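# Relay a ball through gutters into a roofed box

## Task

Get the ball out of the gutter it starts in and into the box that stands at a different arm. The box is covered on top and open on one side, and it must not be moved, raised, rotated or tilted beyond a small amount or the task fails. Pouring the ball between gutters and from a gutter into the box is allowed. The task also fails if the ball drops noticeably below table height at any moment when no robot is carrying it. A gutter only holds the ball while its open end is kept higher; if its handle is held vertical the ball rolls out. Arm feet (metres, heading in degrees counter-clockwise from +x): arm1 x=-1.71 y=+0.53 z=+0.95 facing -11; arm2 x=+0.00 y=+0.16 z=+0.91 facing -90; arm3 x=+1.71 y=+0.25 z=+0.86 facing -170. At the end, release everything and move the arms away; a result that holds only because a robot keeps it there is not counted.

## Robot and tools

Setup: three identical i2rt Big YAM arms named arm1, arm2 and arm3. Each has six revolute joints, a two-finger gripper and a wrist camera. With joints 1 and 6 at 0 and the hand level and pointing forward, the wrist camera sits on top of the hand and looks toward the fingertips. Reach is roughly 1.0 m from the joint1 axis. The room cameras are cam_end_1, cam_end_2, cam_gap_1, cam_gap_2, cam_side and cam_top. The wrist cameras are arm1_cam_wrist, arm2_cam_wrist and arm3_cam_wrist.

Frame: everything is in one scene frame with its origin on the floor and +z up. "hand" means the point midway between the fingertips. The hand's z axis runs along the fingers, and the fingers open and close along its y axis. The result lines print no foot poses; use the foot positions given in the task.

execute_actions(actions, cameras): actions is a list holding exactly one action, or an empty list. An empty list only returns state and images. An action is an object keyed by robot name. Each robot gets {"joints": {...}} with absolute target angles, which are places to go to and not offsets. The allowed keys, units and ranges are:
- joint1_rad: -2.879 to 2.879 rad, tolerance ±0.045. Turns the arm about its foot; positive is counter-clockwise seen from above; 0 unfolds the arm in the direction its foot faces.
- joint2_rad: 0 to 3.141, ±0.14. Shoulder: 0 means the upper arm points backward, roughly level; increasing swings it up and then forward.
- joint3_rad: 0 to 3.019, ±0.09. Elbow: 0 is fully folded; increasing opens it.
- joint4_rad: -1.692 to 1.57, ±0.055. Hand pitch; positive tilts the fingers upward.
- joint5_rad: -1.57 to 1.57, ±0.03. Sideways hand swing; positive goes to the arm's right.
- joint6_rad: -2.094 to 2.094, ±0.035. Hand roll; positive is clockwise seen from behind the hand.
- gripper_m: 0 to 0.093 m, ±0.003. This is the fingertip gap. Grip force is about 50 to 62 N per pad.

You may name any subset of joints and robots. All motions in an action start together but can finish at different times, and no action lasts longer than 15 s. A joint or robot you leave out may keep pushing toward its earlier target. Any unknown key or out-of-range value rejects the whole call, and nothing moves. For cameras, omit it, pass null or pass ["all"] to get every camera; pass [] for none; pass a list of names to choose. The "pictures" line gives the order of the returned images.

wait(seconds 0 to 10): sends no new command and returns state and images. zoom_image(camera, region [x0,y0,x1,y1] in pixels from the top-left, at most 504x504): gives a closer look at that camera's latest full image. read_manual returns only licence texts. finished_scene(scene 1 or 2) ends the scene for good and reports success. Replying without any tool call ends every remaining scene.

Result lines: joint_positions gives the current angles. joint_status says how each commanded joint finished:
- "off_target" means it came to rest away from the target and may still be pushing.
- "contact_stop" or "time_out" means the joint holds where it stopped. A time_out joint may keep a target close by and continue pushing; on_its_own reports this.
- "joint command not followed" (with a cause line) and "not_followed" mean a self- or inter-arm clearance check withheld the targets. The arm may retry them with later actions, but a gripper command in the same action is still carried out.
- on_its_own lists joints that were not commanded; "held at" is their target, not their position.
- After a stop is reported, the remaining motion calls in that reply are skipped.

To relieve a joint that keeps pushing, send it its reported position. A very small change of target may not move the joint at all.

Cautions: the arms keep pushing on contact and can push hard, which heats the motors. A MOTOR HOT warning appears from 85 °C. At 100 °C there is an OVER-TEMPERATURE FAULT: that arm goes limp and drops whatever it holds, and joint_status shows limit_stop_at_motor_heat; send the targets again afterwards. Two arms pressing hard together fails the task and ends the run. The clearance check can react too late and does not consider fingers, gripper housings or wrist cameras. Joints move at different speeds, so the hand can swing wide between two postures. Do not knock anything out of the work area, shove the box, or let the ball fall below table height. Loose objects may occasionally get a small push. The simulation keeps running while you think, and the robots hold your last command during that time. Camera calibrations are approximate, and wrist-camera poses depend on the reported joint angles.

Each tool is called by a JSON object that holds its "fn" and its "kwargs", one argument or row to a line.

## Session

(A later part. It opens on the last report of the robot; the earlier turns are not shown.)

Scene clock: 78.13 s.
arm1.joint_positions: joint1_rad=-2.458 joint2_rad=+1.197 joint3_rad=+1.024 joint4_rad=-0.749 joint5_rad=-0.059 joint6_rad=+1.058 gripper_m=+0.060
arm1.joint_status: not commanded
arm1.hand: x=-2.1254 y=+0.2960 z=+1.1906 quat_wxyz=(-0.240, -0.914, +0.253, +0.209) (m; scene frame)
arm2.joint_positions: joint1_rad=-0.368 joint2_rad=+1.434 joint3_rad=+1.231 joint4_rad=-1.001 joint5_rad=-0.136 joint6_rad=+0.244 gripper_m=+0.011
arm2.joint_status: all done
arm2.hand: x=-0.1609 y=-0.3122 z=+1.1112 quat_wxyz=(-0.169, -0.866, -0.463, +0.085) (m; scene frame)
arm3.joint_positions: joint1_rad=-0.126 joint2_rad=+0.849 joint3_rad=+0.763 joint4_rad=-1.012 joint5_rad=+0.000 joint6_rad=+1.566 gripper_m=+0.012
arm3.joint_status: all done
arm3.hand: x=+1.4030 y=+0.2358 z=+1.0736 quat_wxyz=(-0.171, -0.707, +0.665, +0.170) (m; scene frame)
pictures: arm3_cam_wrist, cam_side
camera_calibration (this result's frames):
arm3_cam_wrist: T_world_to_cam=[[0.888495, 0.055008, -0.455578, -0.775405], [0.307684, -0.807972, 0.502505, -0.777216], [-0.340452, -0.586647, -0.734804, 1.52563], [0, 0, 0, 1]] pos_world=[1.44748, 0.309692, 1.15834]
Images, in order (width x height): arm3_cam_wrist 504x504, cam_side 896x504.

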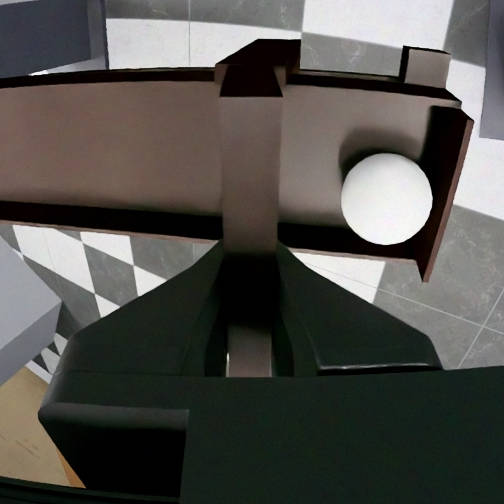

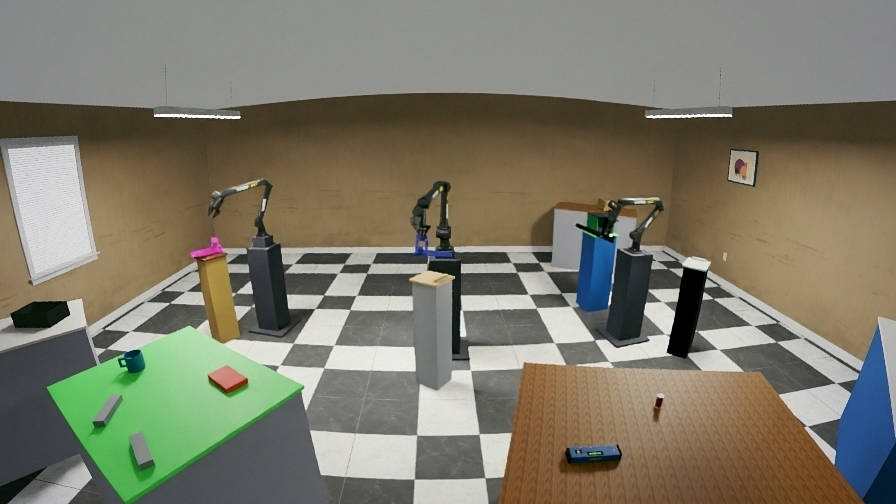

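{"fn": "execute_actions", "kwargs": {
  "actions": [
    {"arm2":{"joints":{"joint2_rad":1.67,"joint3_rad":1.22,"joint4_rad":-0.98}},"arm3":{"joints":{"joint1_rad":-1.675}}}
  ],
  "cameras": ["arm2_cam_wrist","arm3_cam_wrist","cam_side","cam_end_2","cam_top","cam_end_1"]
}}

{"fn": "zoom_image", "kwargs": {
  "camera": "cam_end_2",
  "region": [430, 170, 620, 300]
}}

{"fn": "zoom_image", "kwargs": {
  "camera": "cam_end_1",
  "region": [385, 50, 485, 120]
}}

{"fn": "zoom_image", "kwargs": {
  "camera": "cam_top",
  "region": [630, 100, 790, 240]
}}

Scene clock: 80.67 s.
arm1.joint_positions: joint1_rad=-2.458 joint2_rad=+1.197 joint3_rad=+1.024 joint4_rad=-0.749 joint5_rad=-0.059 joint6_rad=+1.058 gripper_m=+0.060
arm1.joint_status: not commanded
arm1.hand: x=-2.1254 y=+0.2960 z=+1.1906 quat_wxyz=(-0.240, -0.914, +0.253, +0.209) (m; scene frame)
arm2.joint_positions: joint1_rad=-0.368 joint2_rad=+1.697 joint3_rad=+1.207 joint4_rad=-0.988 joint5_rad=-0.136 joint6_rad=+0.243 gripper_m=+0.011
arm2.joint_status: all done
arm2.hand: x=-0.1583 y=-0.3085 z=+0.9763 quat_wxyz=(-0.080, -0.883, -0.462, -0.017) (m; scene frame)
arm3.joint_positions: joint1_rad=-1.674 joint2_rad=+0.849 joint3_rad=+0.763 joint4_rad=-1.012 joint5_rad=+0.002 joint6_rad=+1.567 gripper_m=+0.012
arm3.joint_status: all done
arm3.hand: x=+1.6944 y=+0.5666 z=+1.0726 quat_wxyz=(-0.014, -0.037, +0.970, +0.239) (m; scene frame)
pictures: arm2_cam_wrist, arm3_cam_wrist, cam_end_1, cam_end_2, cam_side, cam_top
camera_calibration (this result's frames):
arm2_cam_wrist: T_world_to_cam=[[-0.808457, 0.568032, -0.154067, 0.193764], [0.411668, 0.732843, 0.541729, -0.232285], [0.420626, 0.374541, -0.826313, 1.10867], [0, 0, 0, 1]] pos_world=[-0.214063, -0.355079, 1.0718]
arm3_cam_wrist: T_world_to_cam=[[0.0646702, -0.889314, -0.452702, 0.874871], [-0.789836, -0.322878, 0.521449, 0.9654], [-0.609899, 0.323838, -0.723293, 1.74646], [0, 0, 0, 1]] pos_world=[1.77109, 0.524171, 1.15585]
Images, in order (width x height): arm2_cam_wrist 504x504, arm3_cam_wrist 504x504, cam_end_1 896x504, cam_end_2 896x504, cam_side 896x504, cam_top 896x504.

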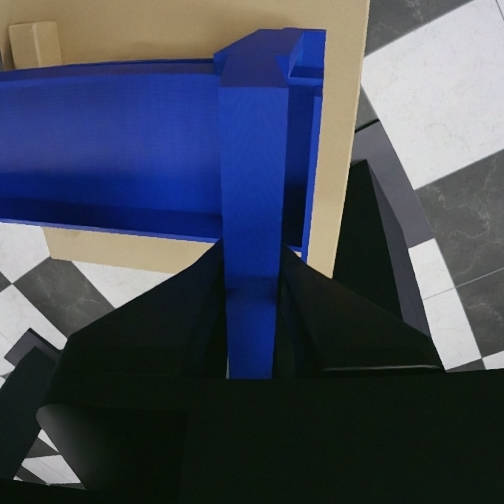

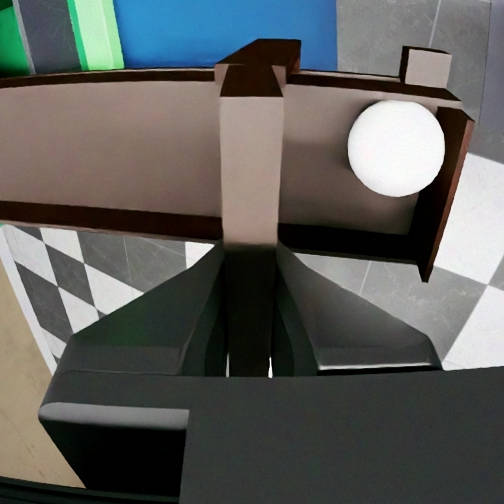

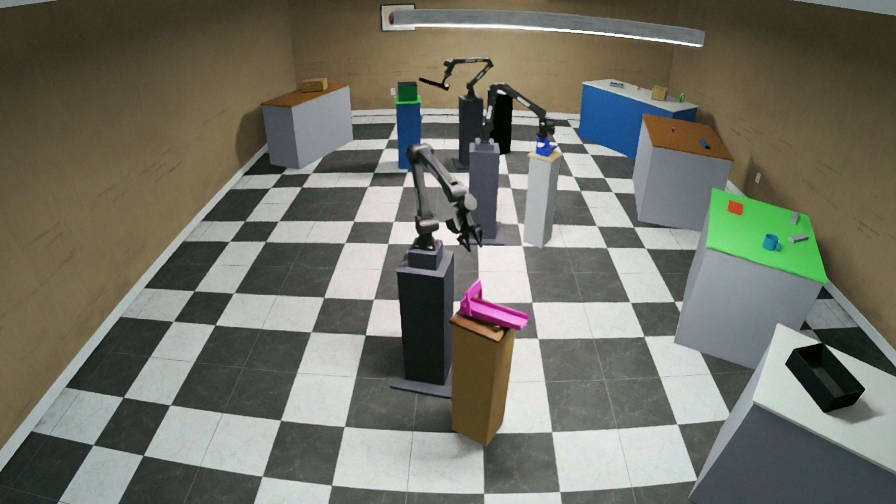

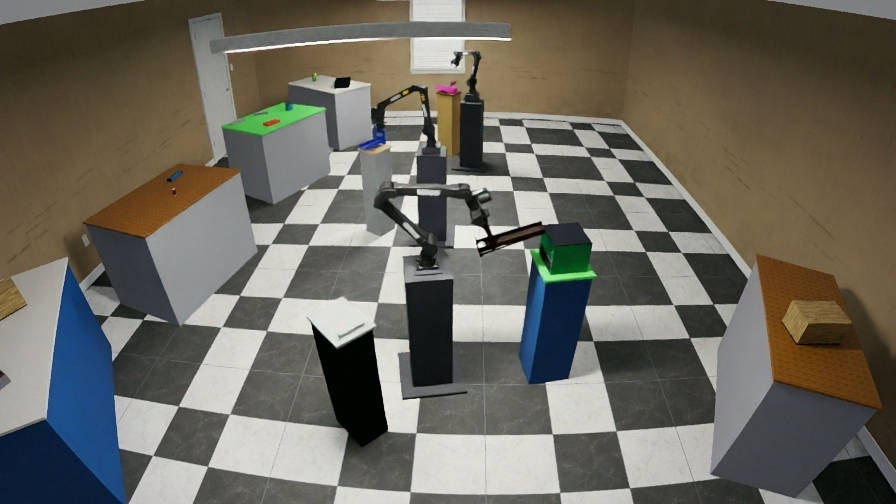

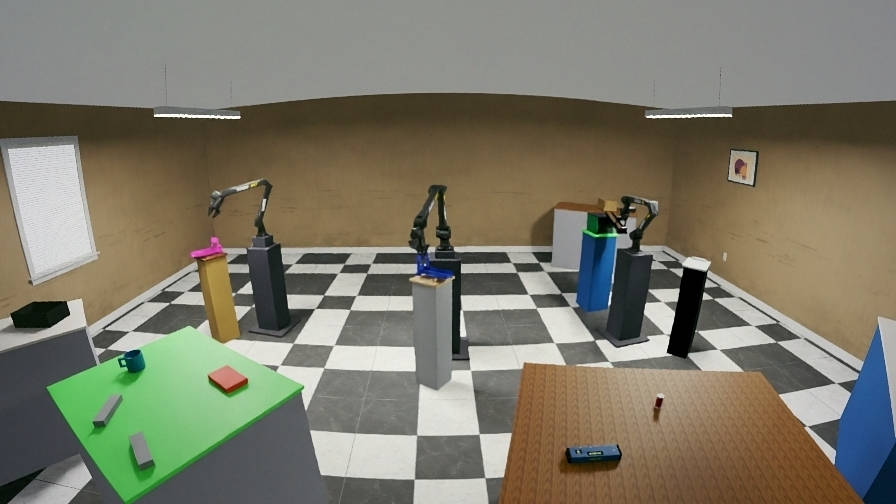

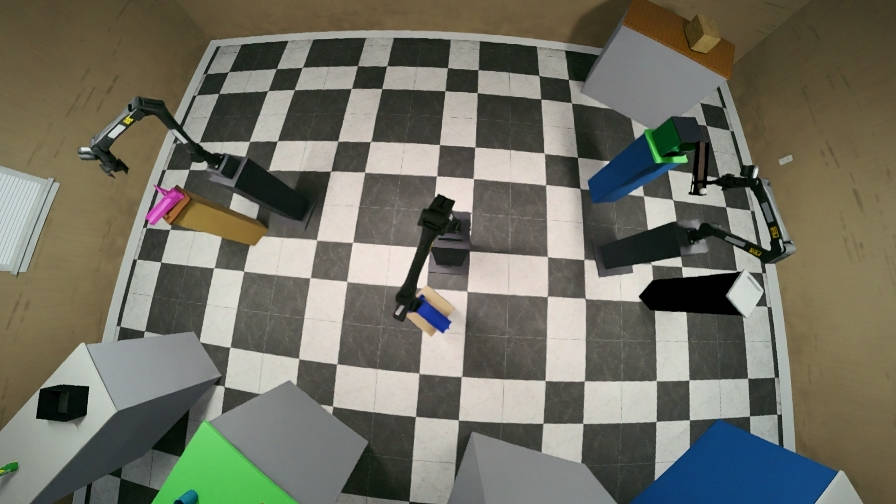

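Region (430, 170, 620, 300) of cam_end_2's 896x504 image, scaled by 2.653, with more detail than that image has; it fills the top 345 rows of this view, and the rest is white.

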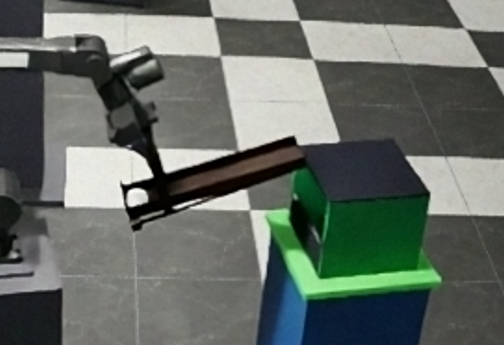

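Region (385, 50, 485, 120) of cam_end_1's 896x504 image, scaled by 5.040, with more detail than that image has; it fills the top 353 rows of this view, and the rest is white.

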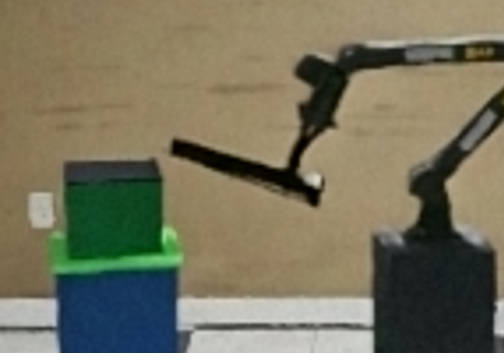

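Region (630, 100, 790, 240) of cam_top's 896x504 image, scaled by 3.150, with more detail than that image has; it fills the top 441 rows of this view, and the rest is white.

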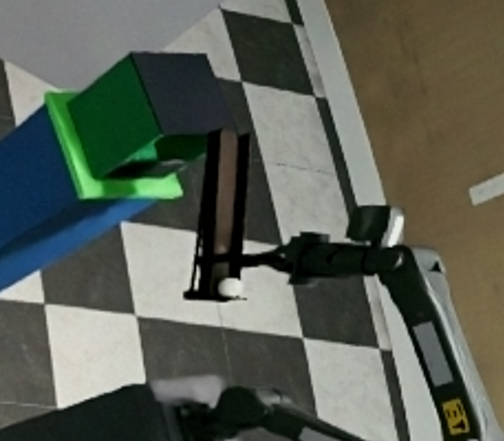

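{"fn": "execute_actions", "kwargs": {
  "actions": [
    {"arm2":{"joints":{"joint2_rad":1.715}},"arm3":{"joints":{"joint2_rad":1.0,"joint3_rad":0.85,"joint4_rad":-1.17}}}
  ],
  "cameras": ["arm3_cam_wrist","cam_side","cam_end_2","cam_end_1"]
}}

{"fn": "zoom_image", "kwargs": {
  "camera": "cam_end_2",
  "region": [460, 200, 600, 300]
}}

{"fn": "zoom_image", "kwargs": {
  "camera": "cam_end_1",
  "region": [385, 60, 465, 115]
}}

{"fn": "zoom_image", "kwargs": {
  "camera": "cam_side",
  "region": [575, 195, 645, 250]
}}

Scene clock: 83.93 s.
arm1.joint_positions: joint1_rad=-2.458 joint2_rad=+1.197 joint3_rad=+1.024 joint4_rad=-0.749 joint5_rad=-0.059 joint6_rad=+1.058 gripper_m=+0.060
arm1.joint_status: not commanded
arm1.hand: x=-2.1254 y=+0.2960 z=+1.1906 quat_wxyz=(-0.240, -0.914, +0.253, +0.209) (m; scene frame)
arm2.joint_positions: joint1_rad=-0.368 joint2_rad=+1.699 joint3_rad=+1.207 joint4_rad=-0.988 joint5_rad=-0.136 joint6_rad=+0.243 gripper_m=+0.011
arm2.joint_status: all done
arm2.hand: x=-0.1583 y=-0.3084 z=+0.9754 quat_wxyz=(-0.080, -0.883, -0.462, -0.018) (m; scene frame)
arm3.joint_positions: joint1_rad=-1.674 joint2_rad=+1.018 joint3_rad=+0.781 joint4_rad=-1.169 joint5_rad=+0.002 joint6_rad=+1.567 gripper_m=+0.012
arm3.joint_status: all done
arm3.hand: x=+1.6954 y=+0.5441 z=+1.0203 quat_wxyz=(-0.009, -0.040, +0.995, +0.087) (m; scene frame)
pictures: arm3_cam_wrist, cam_end_1, cam_end_2, cam_side
camera_calibration (this result's frames):
arm3_cam_wrist: T_world_to_cam=[[0.0758378, -0.984239, -0.159756, 0.564916], [-0.801994, -0.155412, 0.57676, 0.859289], [-0.592498, 0.0843834, -0.80114, 1.89677], [0, 0, 0, 1]] pos_world=[1.77014, 0.529501, 1.11423]
Images, in order (width x height): arm3_cam_wrist 504x504, cam_end_1 896x504, cam_end_2 896x504, cam_side 896x504.

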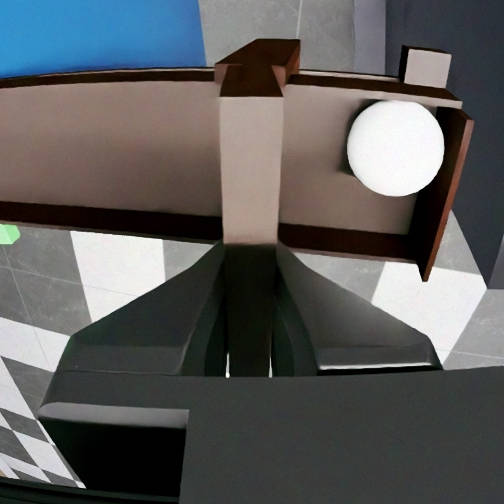

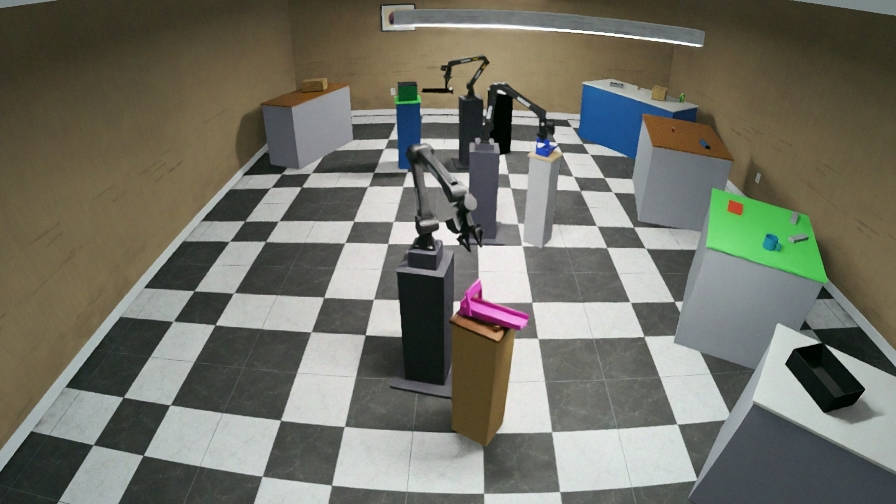

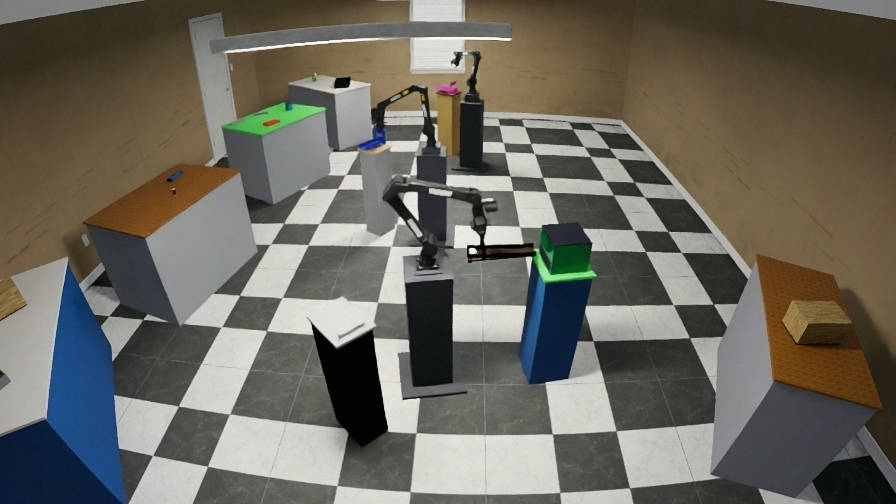

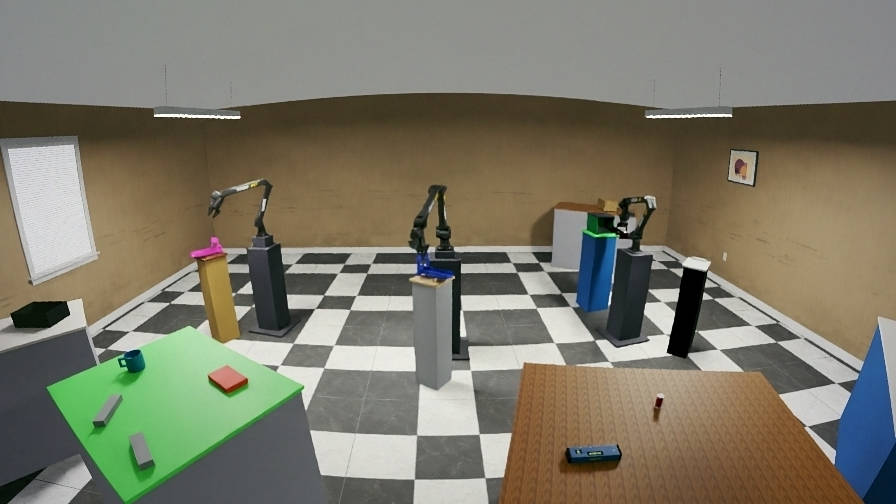

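Region (460, 200, 600, 300) of cam_end_2's 896x504 image, scaled by 3.600, with more detail than that image has; it fills the top 360 rows of this view, and the rest is white.

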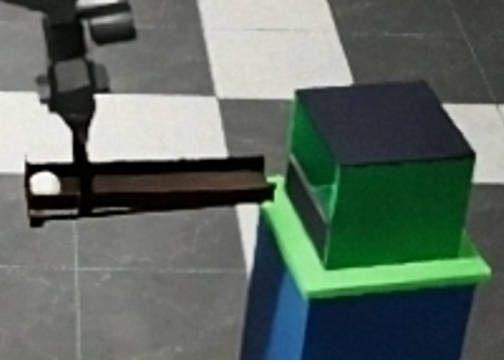

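Region (385, 60, 465, 115) of cam_end_1's 896x504 image, scaled by 6.300, with more detail than that image has; it fills the top 346 rows of this view, and the rest is white.

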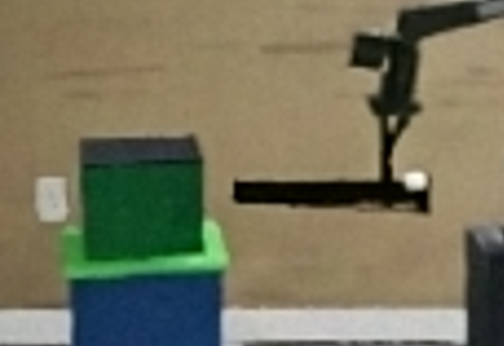

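Region (575, 195, 645, 250) of cam_side's 896x504 image, scaled by 7.200, with more detail than that image has; it fills the top 396 rows of this view, and the rest is white.

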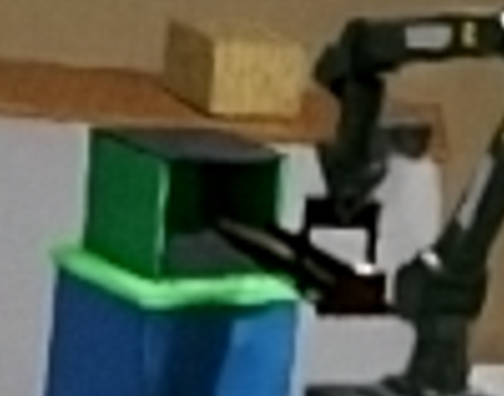

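{"fn": "execute_actions", "kwargs": {
  "actions": [],
  "cameras": ["cam_end_1","cam_end_2","cam_side","arm3_cam_wrist"]
}}

Scene clock: 88.07 s.
arm1.joint_positions: joint1_rad=-2.458 joint2_rad=+1.197 joint3_rad=+1.024 joint4_rad=-0.749 joint5_rad=-0.059 joint6_rad=+1.058 gripper_m=+0.060
arm1.joint_status: not commanded
arm1.hand: x=-2.1254 y=+0.2960 z=+1.1906 quat_wxyz=(-0.240, -0.914, +0.253, +0.209) (m; scene frame)
arm2.joint_positions: joint1_rad=-0.368 joint2_rad=+1.699 joint3_rad=+1.207 joint4_rad=-0.988 joint5_rad=-0.136 joint6_rad=+0.243 gripper_m=+0.011
arm2.joint_status: all done
arm2.hand: x=-0.1583 y=-0.3084 z=+0.9754 quat_wxyz=(-0.080, -0.883, -0.462, -0.018) (m; scene frame)
arm3.joint_positions: joint1_rad=-1.674 joint2_rad=+1.018 joint3_rad=+0.781 joint4_rad=-1.169 joint5_rad=+0.002 joint6_rad=+1.567 gripper_m=+0.012
arm3.joint_status: all done
arm3.hand: x=+1.6954 y=+0.5441 z=+1.0203 quat_wxyz=(-0.009, -0.040, +0.995, +0.087) (m; scene frame)
pictures: arm3_cam_wrist, cam_end_1, cam_end_2, cam_side
camera_calibration (this result's frames):
arm3_cam_wrist: T_world_to_cam=[[0.0758378, -0.984239, -0.159756, 0.564916], [-0.801994, -0.155412, 0.57676, 0.859289], [-0.592498, 0.0843834, -0.80114, 1.89677], [0, 0, 0, 1]] pos_world=[1.77014, 0.529501, 1.11423]
Images, in order (width x height): arm3_cam_wrist 504x504, cam_end_1 896x504, cam_end_2 896x504, cam_side 896x504.

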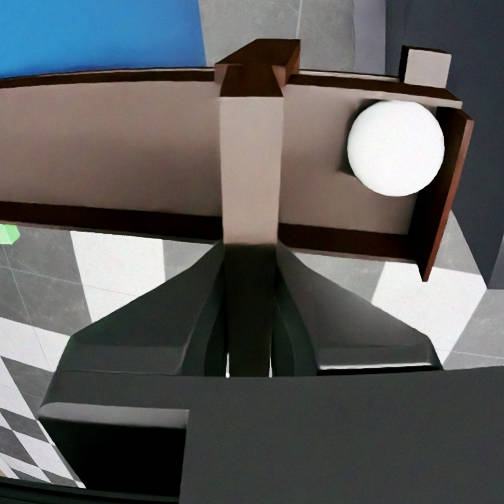

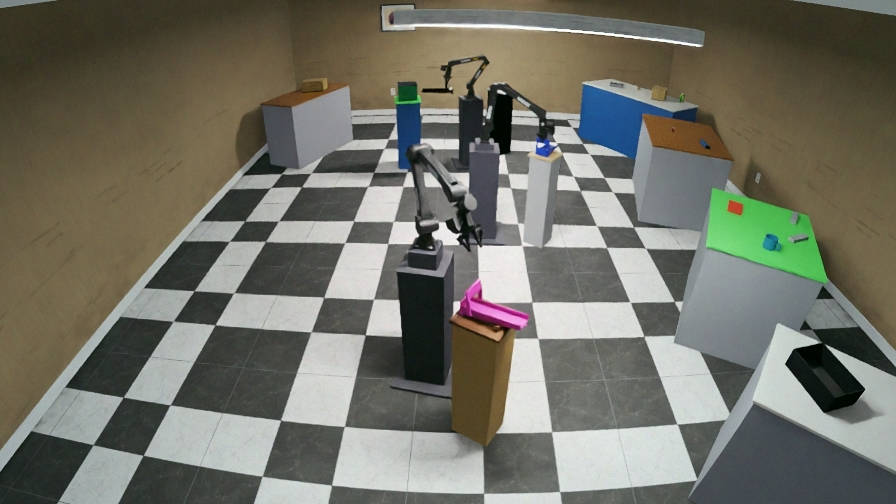

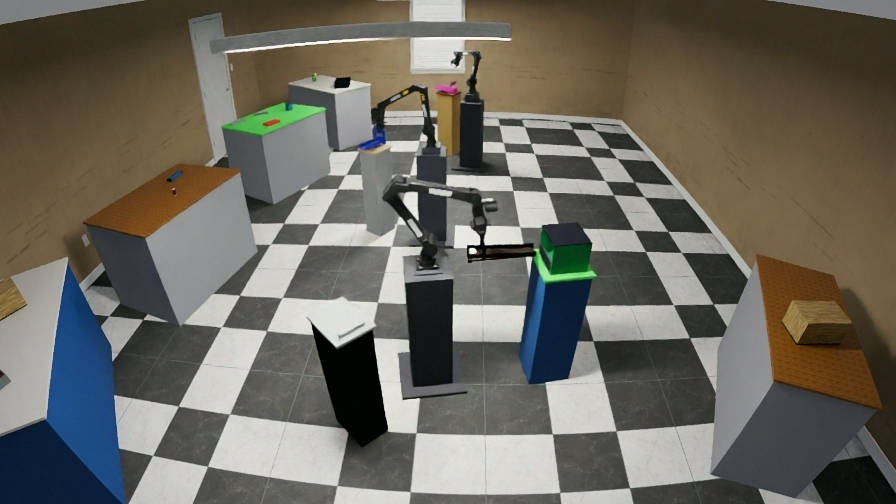

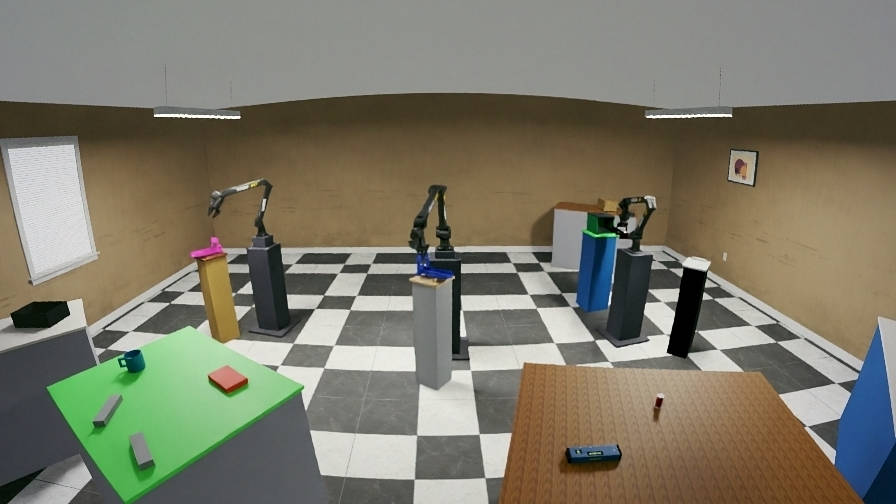

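{"fn": "execute_actions", "kwargs": {
  "actions": [
    {"arm3":{"joints":{"joint3_rad":0.93}},"arm2":{"joints":{"joint2_rad":1.74}}}
  ],
  "cameras": []
}}

{"fn": "execute_actions", "kwargs": {
  "actions": [
    {"arm3":{"joints":{"joint2_rad":1.09,"joint3_rad":0.975,"joint4_rad":-1.19}},"arm2":{"joints":{"gripper_m":0.06}}}
  ],
  "cameras": ["cam_end_1","cam_end_2","cam_side"]
}}

{"fn": "zoom_image", "kwargs": {
  "camera": "cam_end_2",
  "region": [460,200,600,300]
}}

{"fn": "zoom_image", "kwargs": {
  "camera": "cam_end_1",
  "region": [385,60,465,115]
}}

{"fn": "zoom_image", "kwargs": {
  "camera": "cam_side",
  "region": [575,195,645,250]
}}

Scene clock: 90.37 s.
arm1.joint_positions: joint1_rad=-2.458 joint2_rad=+1.197 joint3_rad=+1.024 joint4_rad=-0.749 joint5_rad=-0.059 joint6_rad=+1.058 gripper_m=+0.060
arm1.joint_status: not commanded
arm1.hand: x=-2.1254 y=+0.2960 z=+1.1906 quat_wxyz=(-0.240, -0.914, +0.253, +0.209) (m; scene frame)
arm2.joint_positions: joint1_rad=-0.369 joint2_rad=+1.707 joint3_rad=+1.207 joint4_rad=-0.988 joint5_rad=-0.139 joint6_rad=+0.243 gripper_m=+0.011
arm2.joint_status: all done
arm2.hand: x=-0.1578 y=-0.3081 z=+0.9717 quat_wxyz=(-0.078, -0.883, -0.462, -0.022) (m; scene frame)
arm3.joint_positions: joint1_rad=-1.674 joint2_rad=+1.018 joint3_rad=+0.870 joint4_rad=-1.173 joint5_rad=+0.002 joint6_rad=+1.567 gripper_m=+0.012
arm3.joint_status: all done
arm3.hand: x=+1.6939 y=+0.5708 z=+1.0585 quat_wxyz=(-0.010, -0.039, +0.991, +0.129) (m; scene frame)
pictures: none
No camera images: the call's "cameras" was empty. Leave "cameras" out to get every camera's image.

Scene clock: 91.17 s.
arm1.joint_positions: joint1_rad=-2.458 joint2_rad=+1.197 joint3_rad=+1.024 joint4_rad=-0.749 joint5_rad=-0.059 joint6_rad=+1.058 gripper_m=+0.060
arm1.joint_status: not commanded
arm1.hand: x=-2.1254 y=+0.2960 z=+1.1906 quat_wxyz=(-0.240, -0.914, +0.253, +0.209) (m; scene frame)
arm2.joint_positions: joint1_rad=-0.369 joint2_rad=+1.718 joint3_rad=+1.207 joint4_rad=-0.988 joint5_rad=-0.138 joint6_rad=+0.243 gripper_m=+0.060
arm2.joint_status: all done
arm2.hand: x=-0.1575 y=-0.3073 z=+0.9661 quat_wxyz=(-0.074, -0.884, -0.461, -0.026) (m; scene frame)
arm3.joint_positions: joint1_rad=-1.674 joint2_rad=+1.100 joint3_rad=+0.906 joint4_rad=-1.192 joint5_rad=+0.002 joint6_rad=+1.567 gripper_m=+0.012
arm3.joint_status: all done
arm3.hand: x=+1.6928 y=+0.5821 z=+1.0478 quat_wxyz=(-0.009, -0.039, +0.994, +0.097) (m; scene frame)
pictures: cam_end_1, cam_end_2, cam_side
Images, in order (width x height): cam_end_1 896x504, cam_end_2 896x504, cam_side 896x504.

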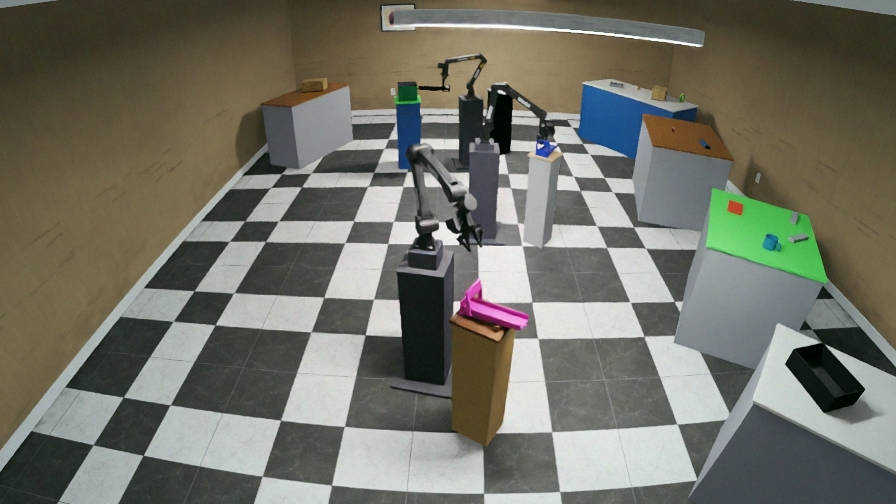

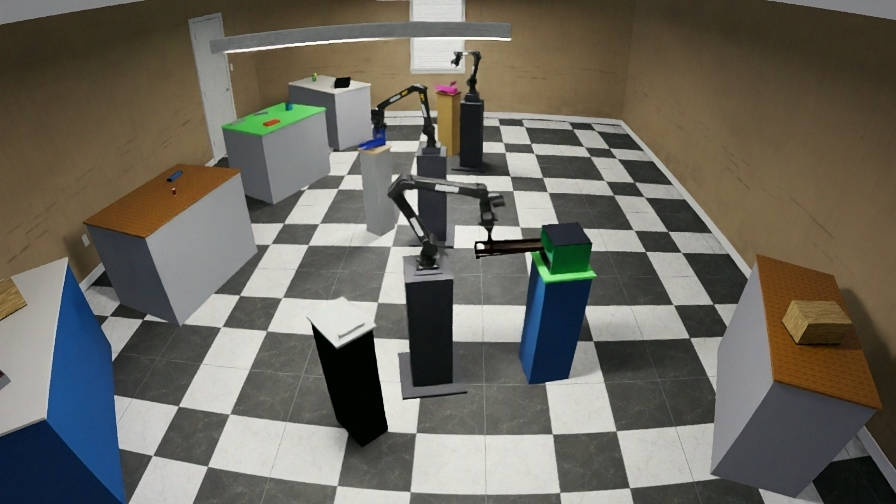

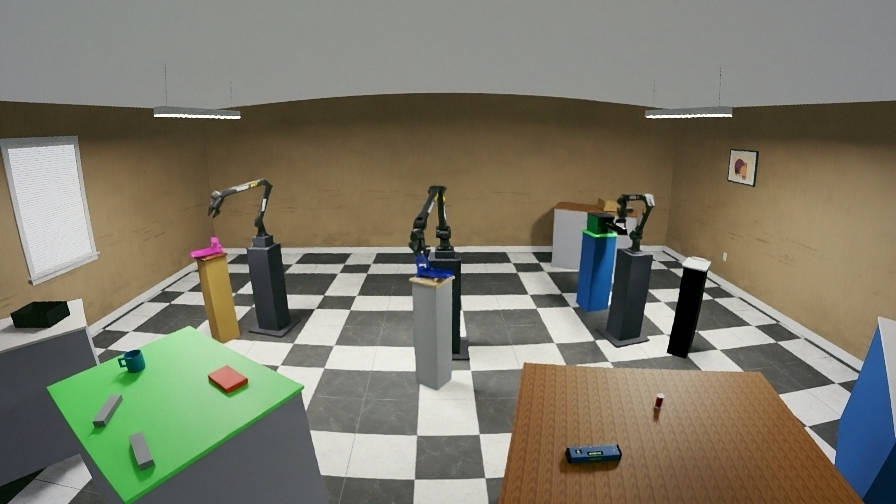

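Region (460, 200, 600, 300) of cam_end_2's 896x504 image, scaled by 3.600, with more detail than that image has; it fills the top 360 rows of this view, and the rest is white.

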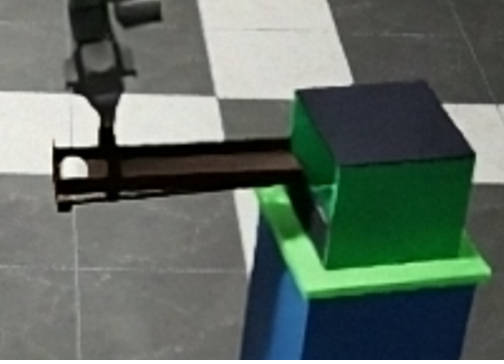

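Region (385, 60, 465, 115) of cam_end_1's 896x504 image, scaled by 6.300, with more detail than that image has; it fills the top 346 rows of this view, and the rest is white.

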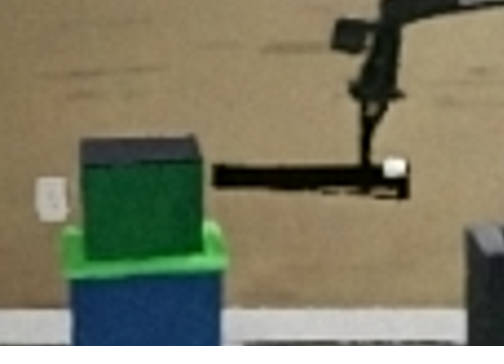

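Region (575, 195, 645, 250) of cam_side's 896x504 image, scaled by 7.200, with more detail than that image has; it fills the top 396 rows of this view, and the rest is white.

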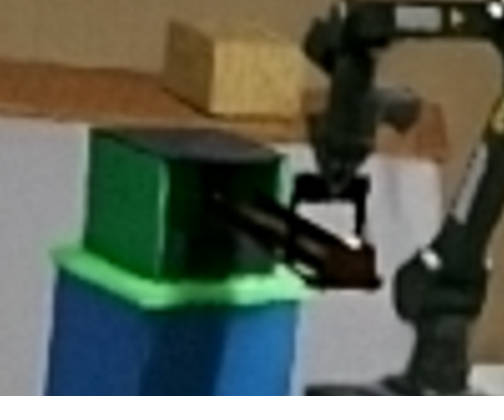

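{"fn": "execute_actions", "kwargs": {
  "actions": [
    {"arm3":{"joints":{"joint2_rad":1.17,"joint3_rad":1.025,"joint4_rad":-1.155}},"arm2":{"joints":{"joint2_rad":1.2}}}
  ],
  "cameras": ["cam_end_2","cam_end_1"]
}}

{"fn": "zoom_image", "kwargs": {
  "camera": "cam_end_2",
  "region": [500,205,600,285]
}}

{"fn": "zoom_image", "kwargs": {
  "camera": "cam_end_1",
  "region": [385,60,465,115]
}}

Scene clock: 93.50 s.
arm1.joint_positions: joint1_rad=-2.458 joint2_rad=+1.197 joint3_rad=+1.024 joint4_rad=-0.749 joint5_rad=-0.059 joint6_rad=+1.058 gripper_m=+0.060
arm1.joint_status: not commanded
arm1.hand: x=-2.1254 y=+0.2960 z=+1.1906 quat_wxyz=(-0.240, -0.914, +0.253, +0.209) (m; scene frame)
arm2.joint_positions: joint1_rad=-0.369 joint2_rad=+1.185 joint3_rad=+1.207 joint4_rad=-0.988 joint5_rad=-0.138 joint6_rad=+0.243 gripper_m=+0.060
arm2.joint_status: all done
arm2.hand: x=-0.1488 y=-0.2796 z=+1.2160 quat_wxyz=(-0.245, -0.838, -0.457, +0.172) (m; scene frame)
arm3.joint_positions: joint1_rad=-1.674 joint2_rad=+1.179 joint3_rad=+0.959 joint4_rad=-1.165 joint5_rad=+0.002 joint6_rad=+1.567 gripper_m=+0.012
arm3.joint_status: all done
arm3.hand: x=+1.6907 y=+0.6094 z=+1.0462 quat_wxyz=(-0.009, -0.039, +0.994, +0.097) (m; scene frame)
pictures: cam_end_1, cam_end_2
Images, in order (width x height): cam_end_1 896x504, cam_end_2 896x504.

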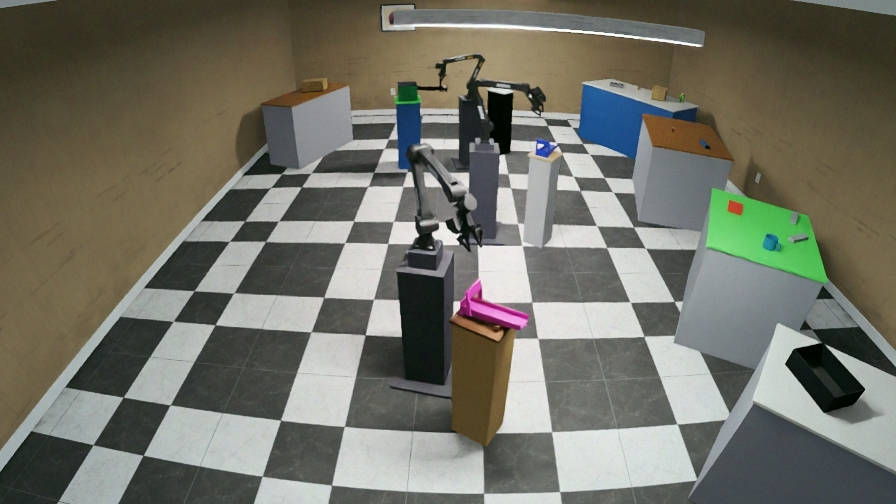

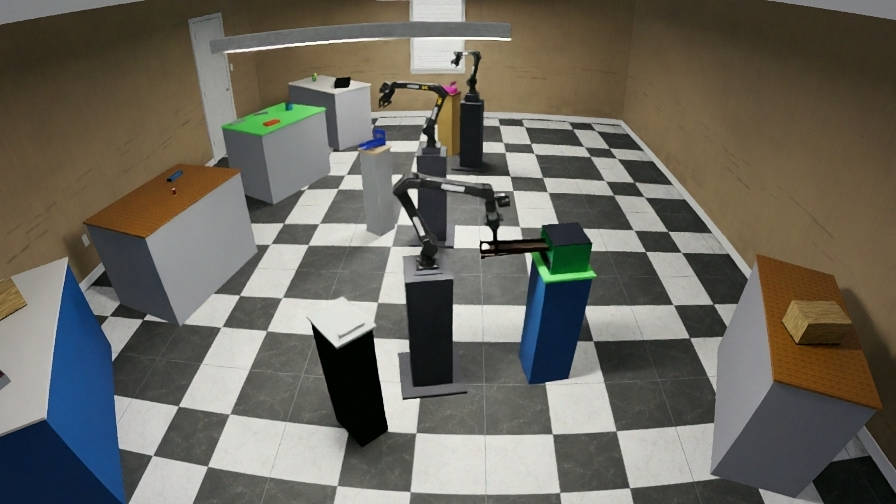

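Region (500, 205, 600, 285) of cam_end_2's 896x504 image, scaled by 5.040, with more detail than that image has; it fills the top 403 rows of this view, and the rest is white.

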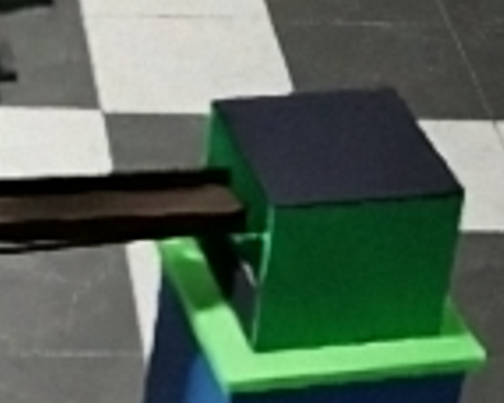

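Region (385, 60, 465, 115) of cam_end_1's 896x504 image, scaled by 6.300, with more detail than that image has; it fills the top 346 rows of this view, and the rest is white.

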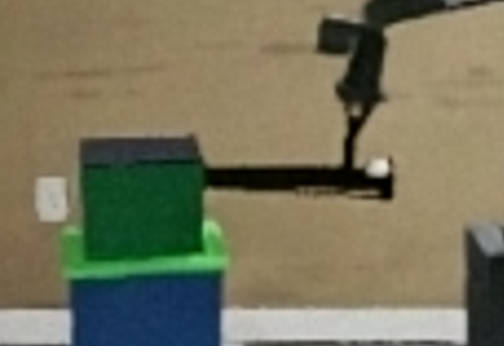

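{"fn": "execute_actions", "kwargs": {
  "actions": [
    {"arm3":{"joints":{"joint2_rad":1.25,"joint3_rad":1.095}}}
  ],
  "cameras": []
}}

{"fn": "execute_actions", "kwargs": {
  "actions": [
    {"arm3":{"joints":{"joint2_rad":1.325,"joint3_rad":1.165}}}
  ],
  "cameras": ["cam_end_2"]
}}

{"fn": "zoom_image", "kwargs": {
  "camera": "cam_end_2",
  "region": [480,205,600,285]
}}

Scene clock: 95.50 s.
arm1.joint_positions: joint1_rad=-2.458 joint2_rad=+1.197 joint3_rad=+1.024 joint4_rad=-0.749 joint5_rad=-0.059 joint6_rad=+1.058 gripper_m=+0.060
arm1.joint_status: not commanded
arm1.hand: x=-2.1254 y=+0.2960 z=+1.1906 quat_wxyz=(-0.240, -0.914, +0.253, +0.209) (m; scene frame)
arm2.joint_positions: joint1_rad=-0.369 joint2_rad=+1.185 joint3_rad=+1.207 joint4_rad=-0.988 joint5_rad=-0.138 joint6_rad=+0.243 gripper_m=+0.060
arm2.joint_status: not commanded
arm2.hand: x=-0.1488 y=-0.2796 z=+1.2160 quat_wxyz=(-0.245, -0.838, -0.457, +0.172) (m; scene frame)
arm3.joint_positions: joint1_rad=-1.674 joint2_rad=+1.258 joint3_rad=+1.028 joint4_rad=-1.163 joint5_rad=+0.002 joint6_rad=+1.567 gripper_m=+0.012
arm3.joint_status: all done
arm3.hand: x=+1.6886 y=+0.6367 z=+1.0479 quat_wxyz=(-0.009, -0.040, +0.995, +0.094) (m; scene frame)
pictures: none
No camera images: the call's "cameras" was empty. Leave "cameras" out to get every camera's image.

Scene clock: 96.43 s.
arm1.joint_positions: joint1_rad=-2.458 joint2_rad=+1.197 joint3_rad=+1.024 joint4_rad=-0.749 joint5_rad=-0.059 joint6_rad=+1.058 gripper_m=+0.060
arm1.joint_status: not commanded
arm1.hand: x=-2.1254 y=+0.2960 z=+1.1906 quat_wxyz=(-0.240, -0.914, +0.253, +0.209) (m; scene frame)
arm2.joint_positions: joint1_rad=-0.369 joint2_rad=+1.185 joint3_rad=+1.207 joint4_rad=-0.988 joint5_rad=-0.138 joint6_rad=+0.243 gripper_m=+0.060
arm2.joint_status: not commanded
arm2.hand: x=-0.1488 y=-0.2796 z=+1.2160 quat_wxyz=(-0.245, -0.838, -0.457, +0.172) (m; scene frame)
arm3.joint_positions: joint1_rad=-1.674 joint2_rad=+1.334 joint3_rad=+1.098 joint4_rad=-1.163 joint5_rad=+0.002 joint6_rad=+1.567 gripper_m=+0.012
arm3.joint_status: all done
arm3.hand: x=+1.6866 y=+0.6637 z=+1.0485 quat_wxyz=(-0.009, -0.040, +0.995, +0.091) (m; scene frame)
pictures: cam_end_2
Images, in order (width x height): cam_end_2 896x504.

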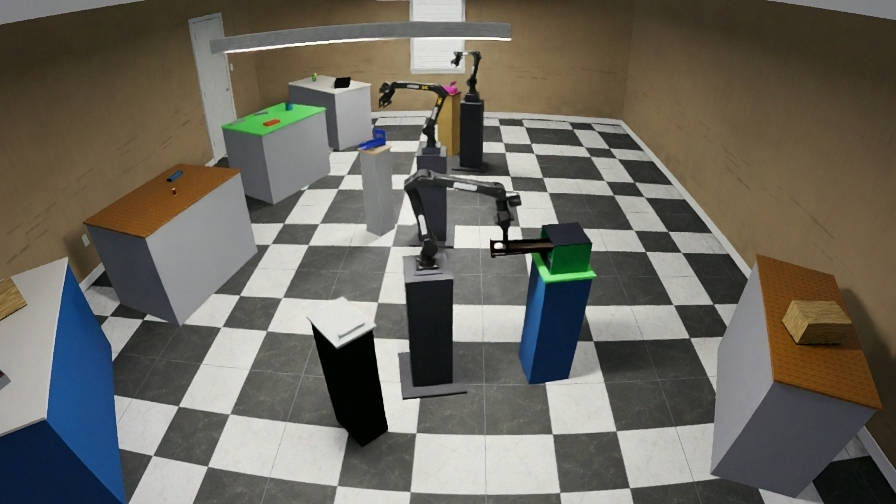

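Region (480, 205, 600, 285) of cam_end_2's 896x504 image, scaled by 4.200, with more detail than that image has.

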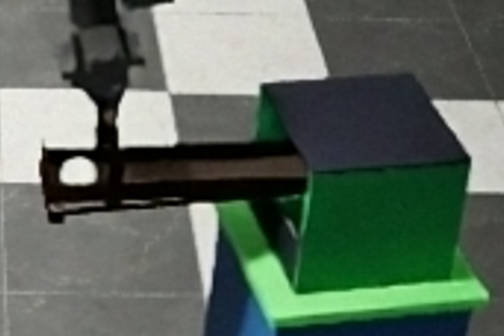

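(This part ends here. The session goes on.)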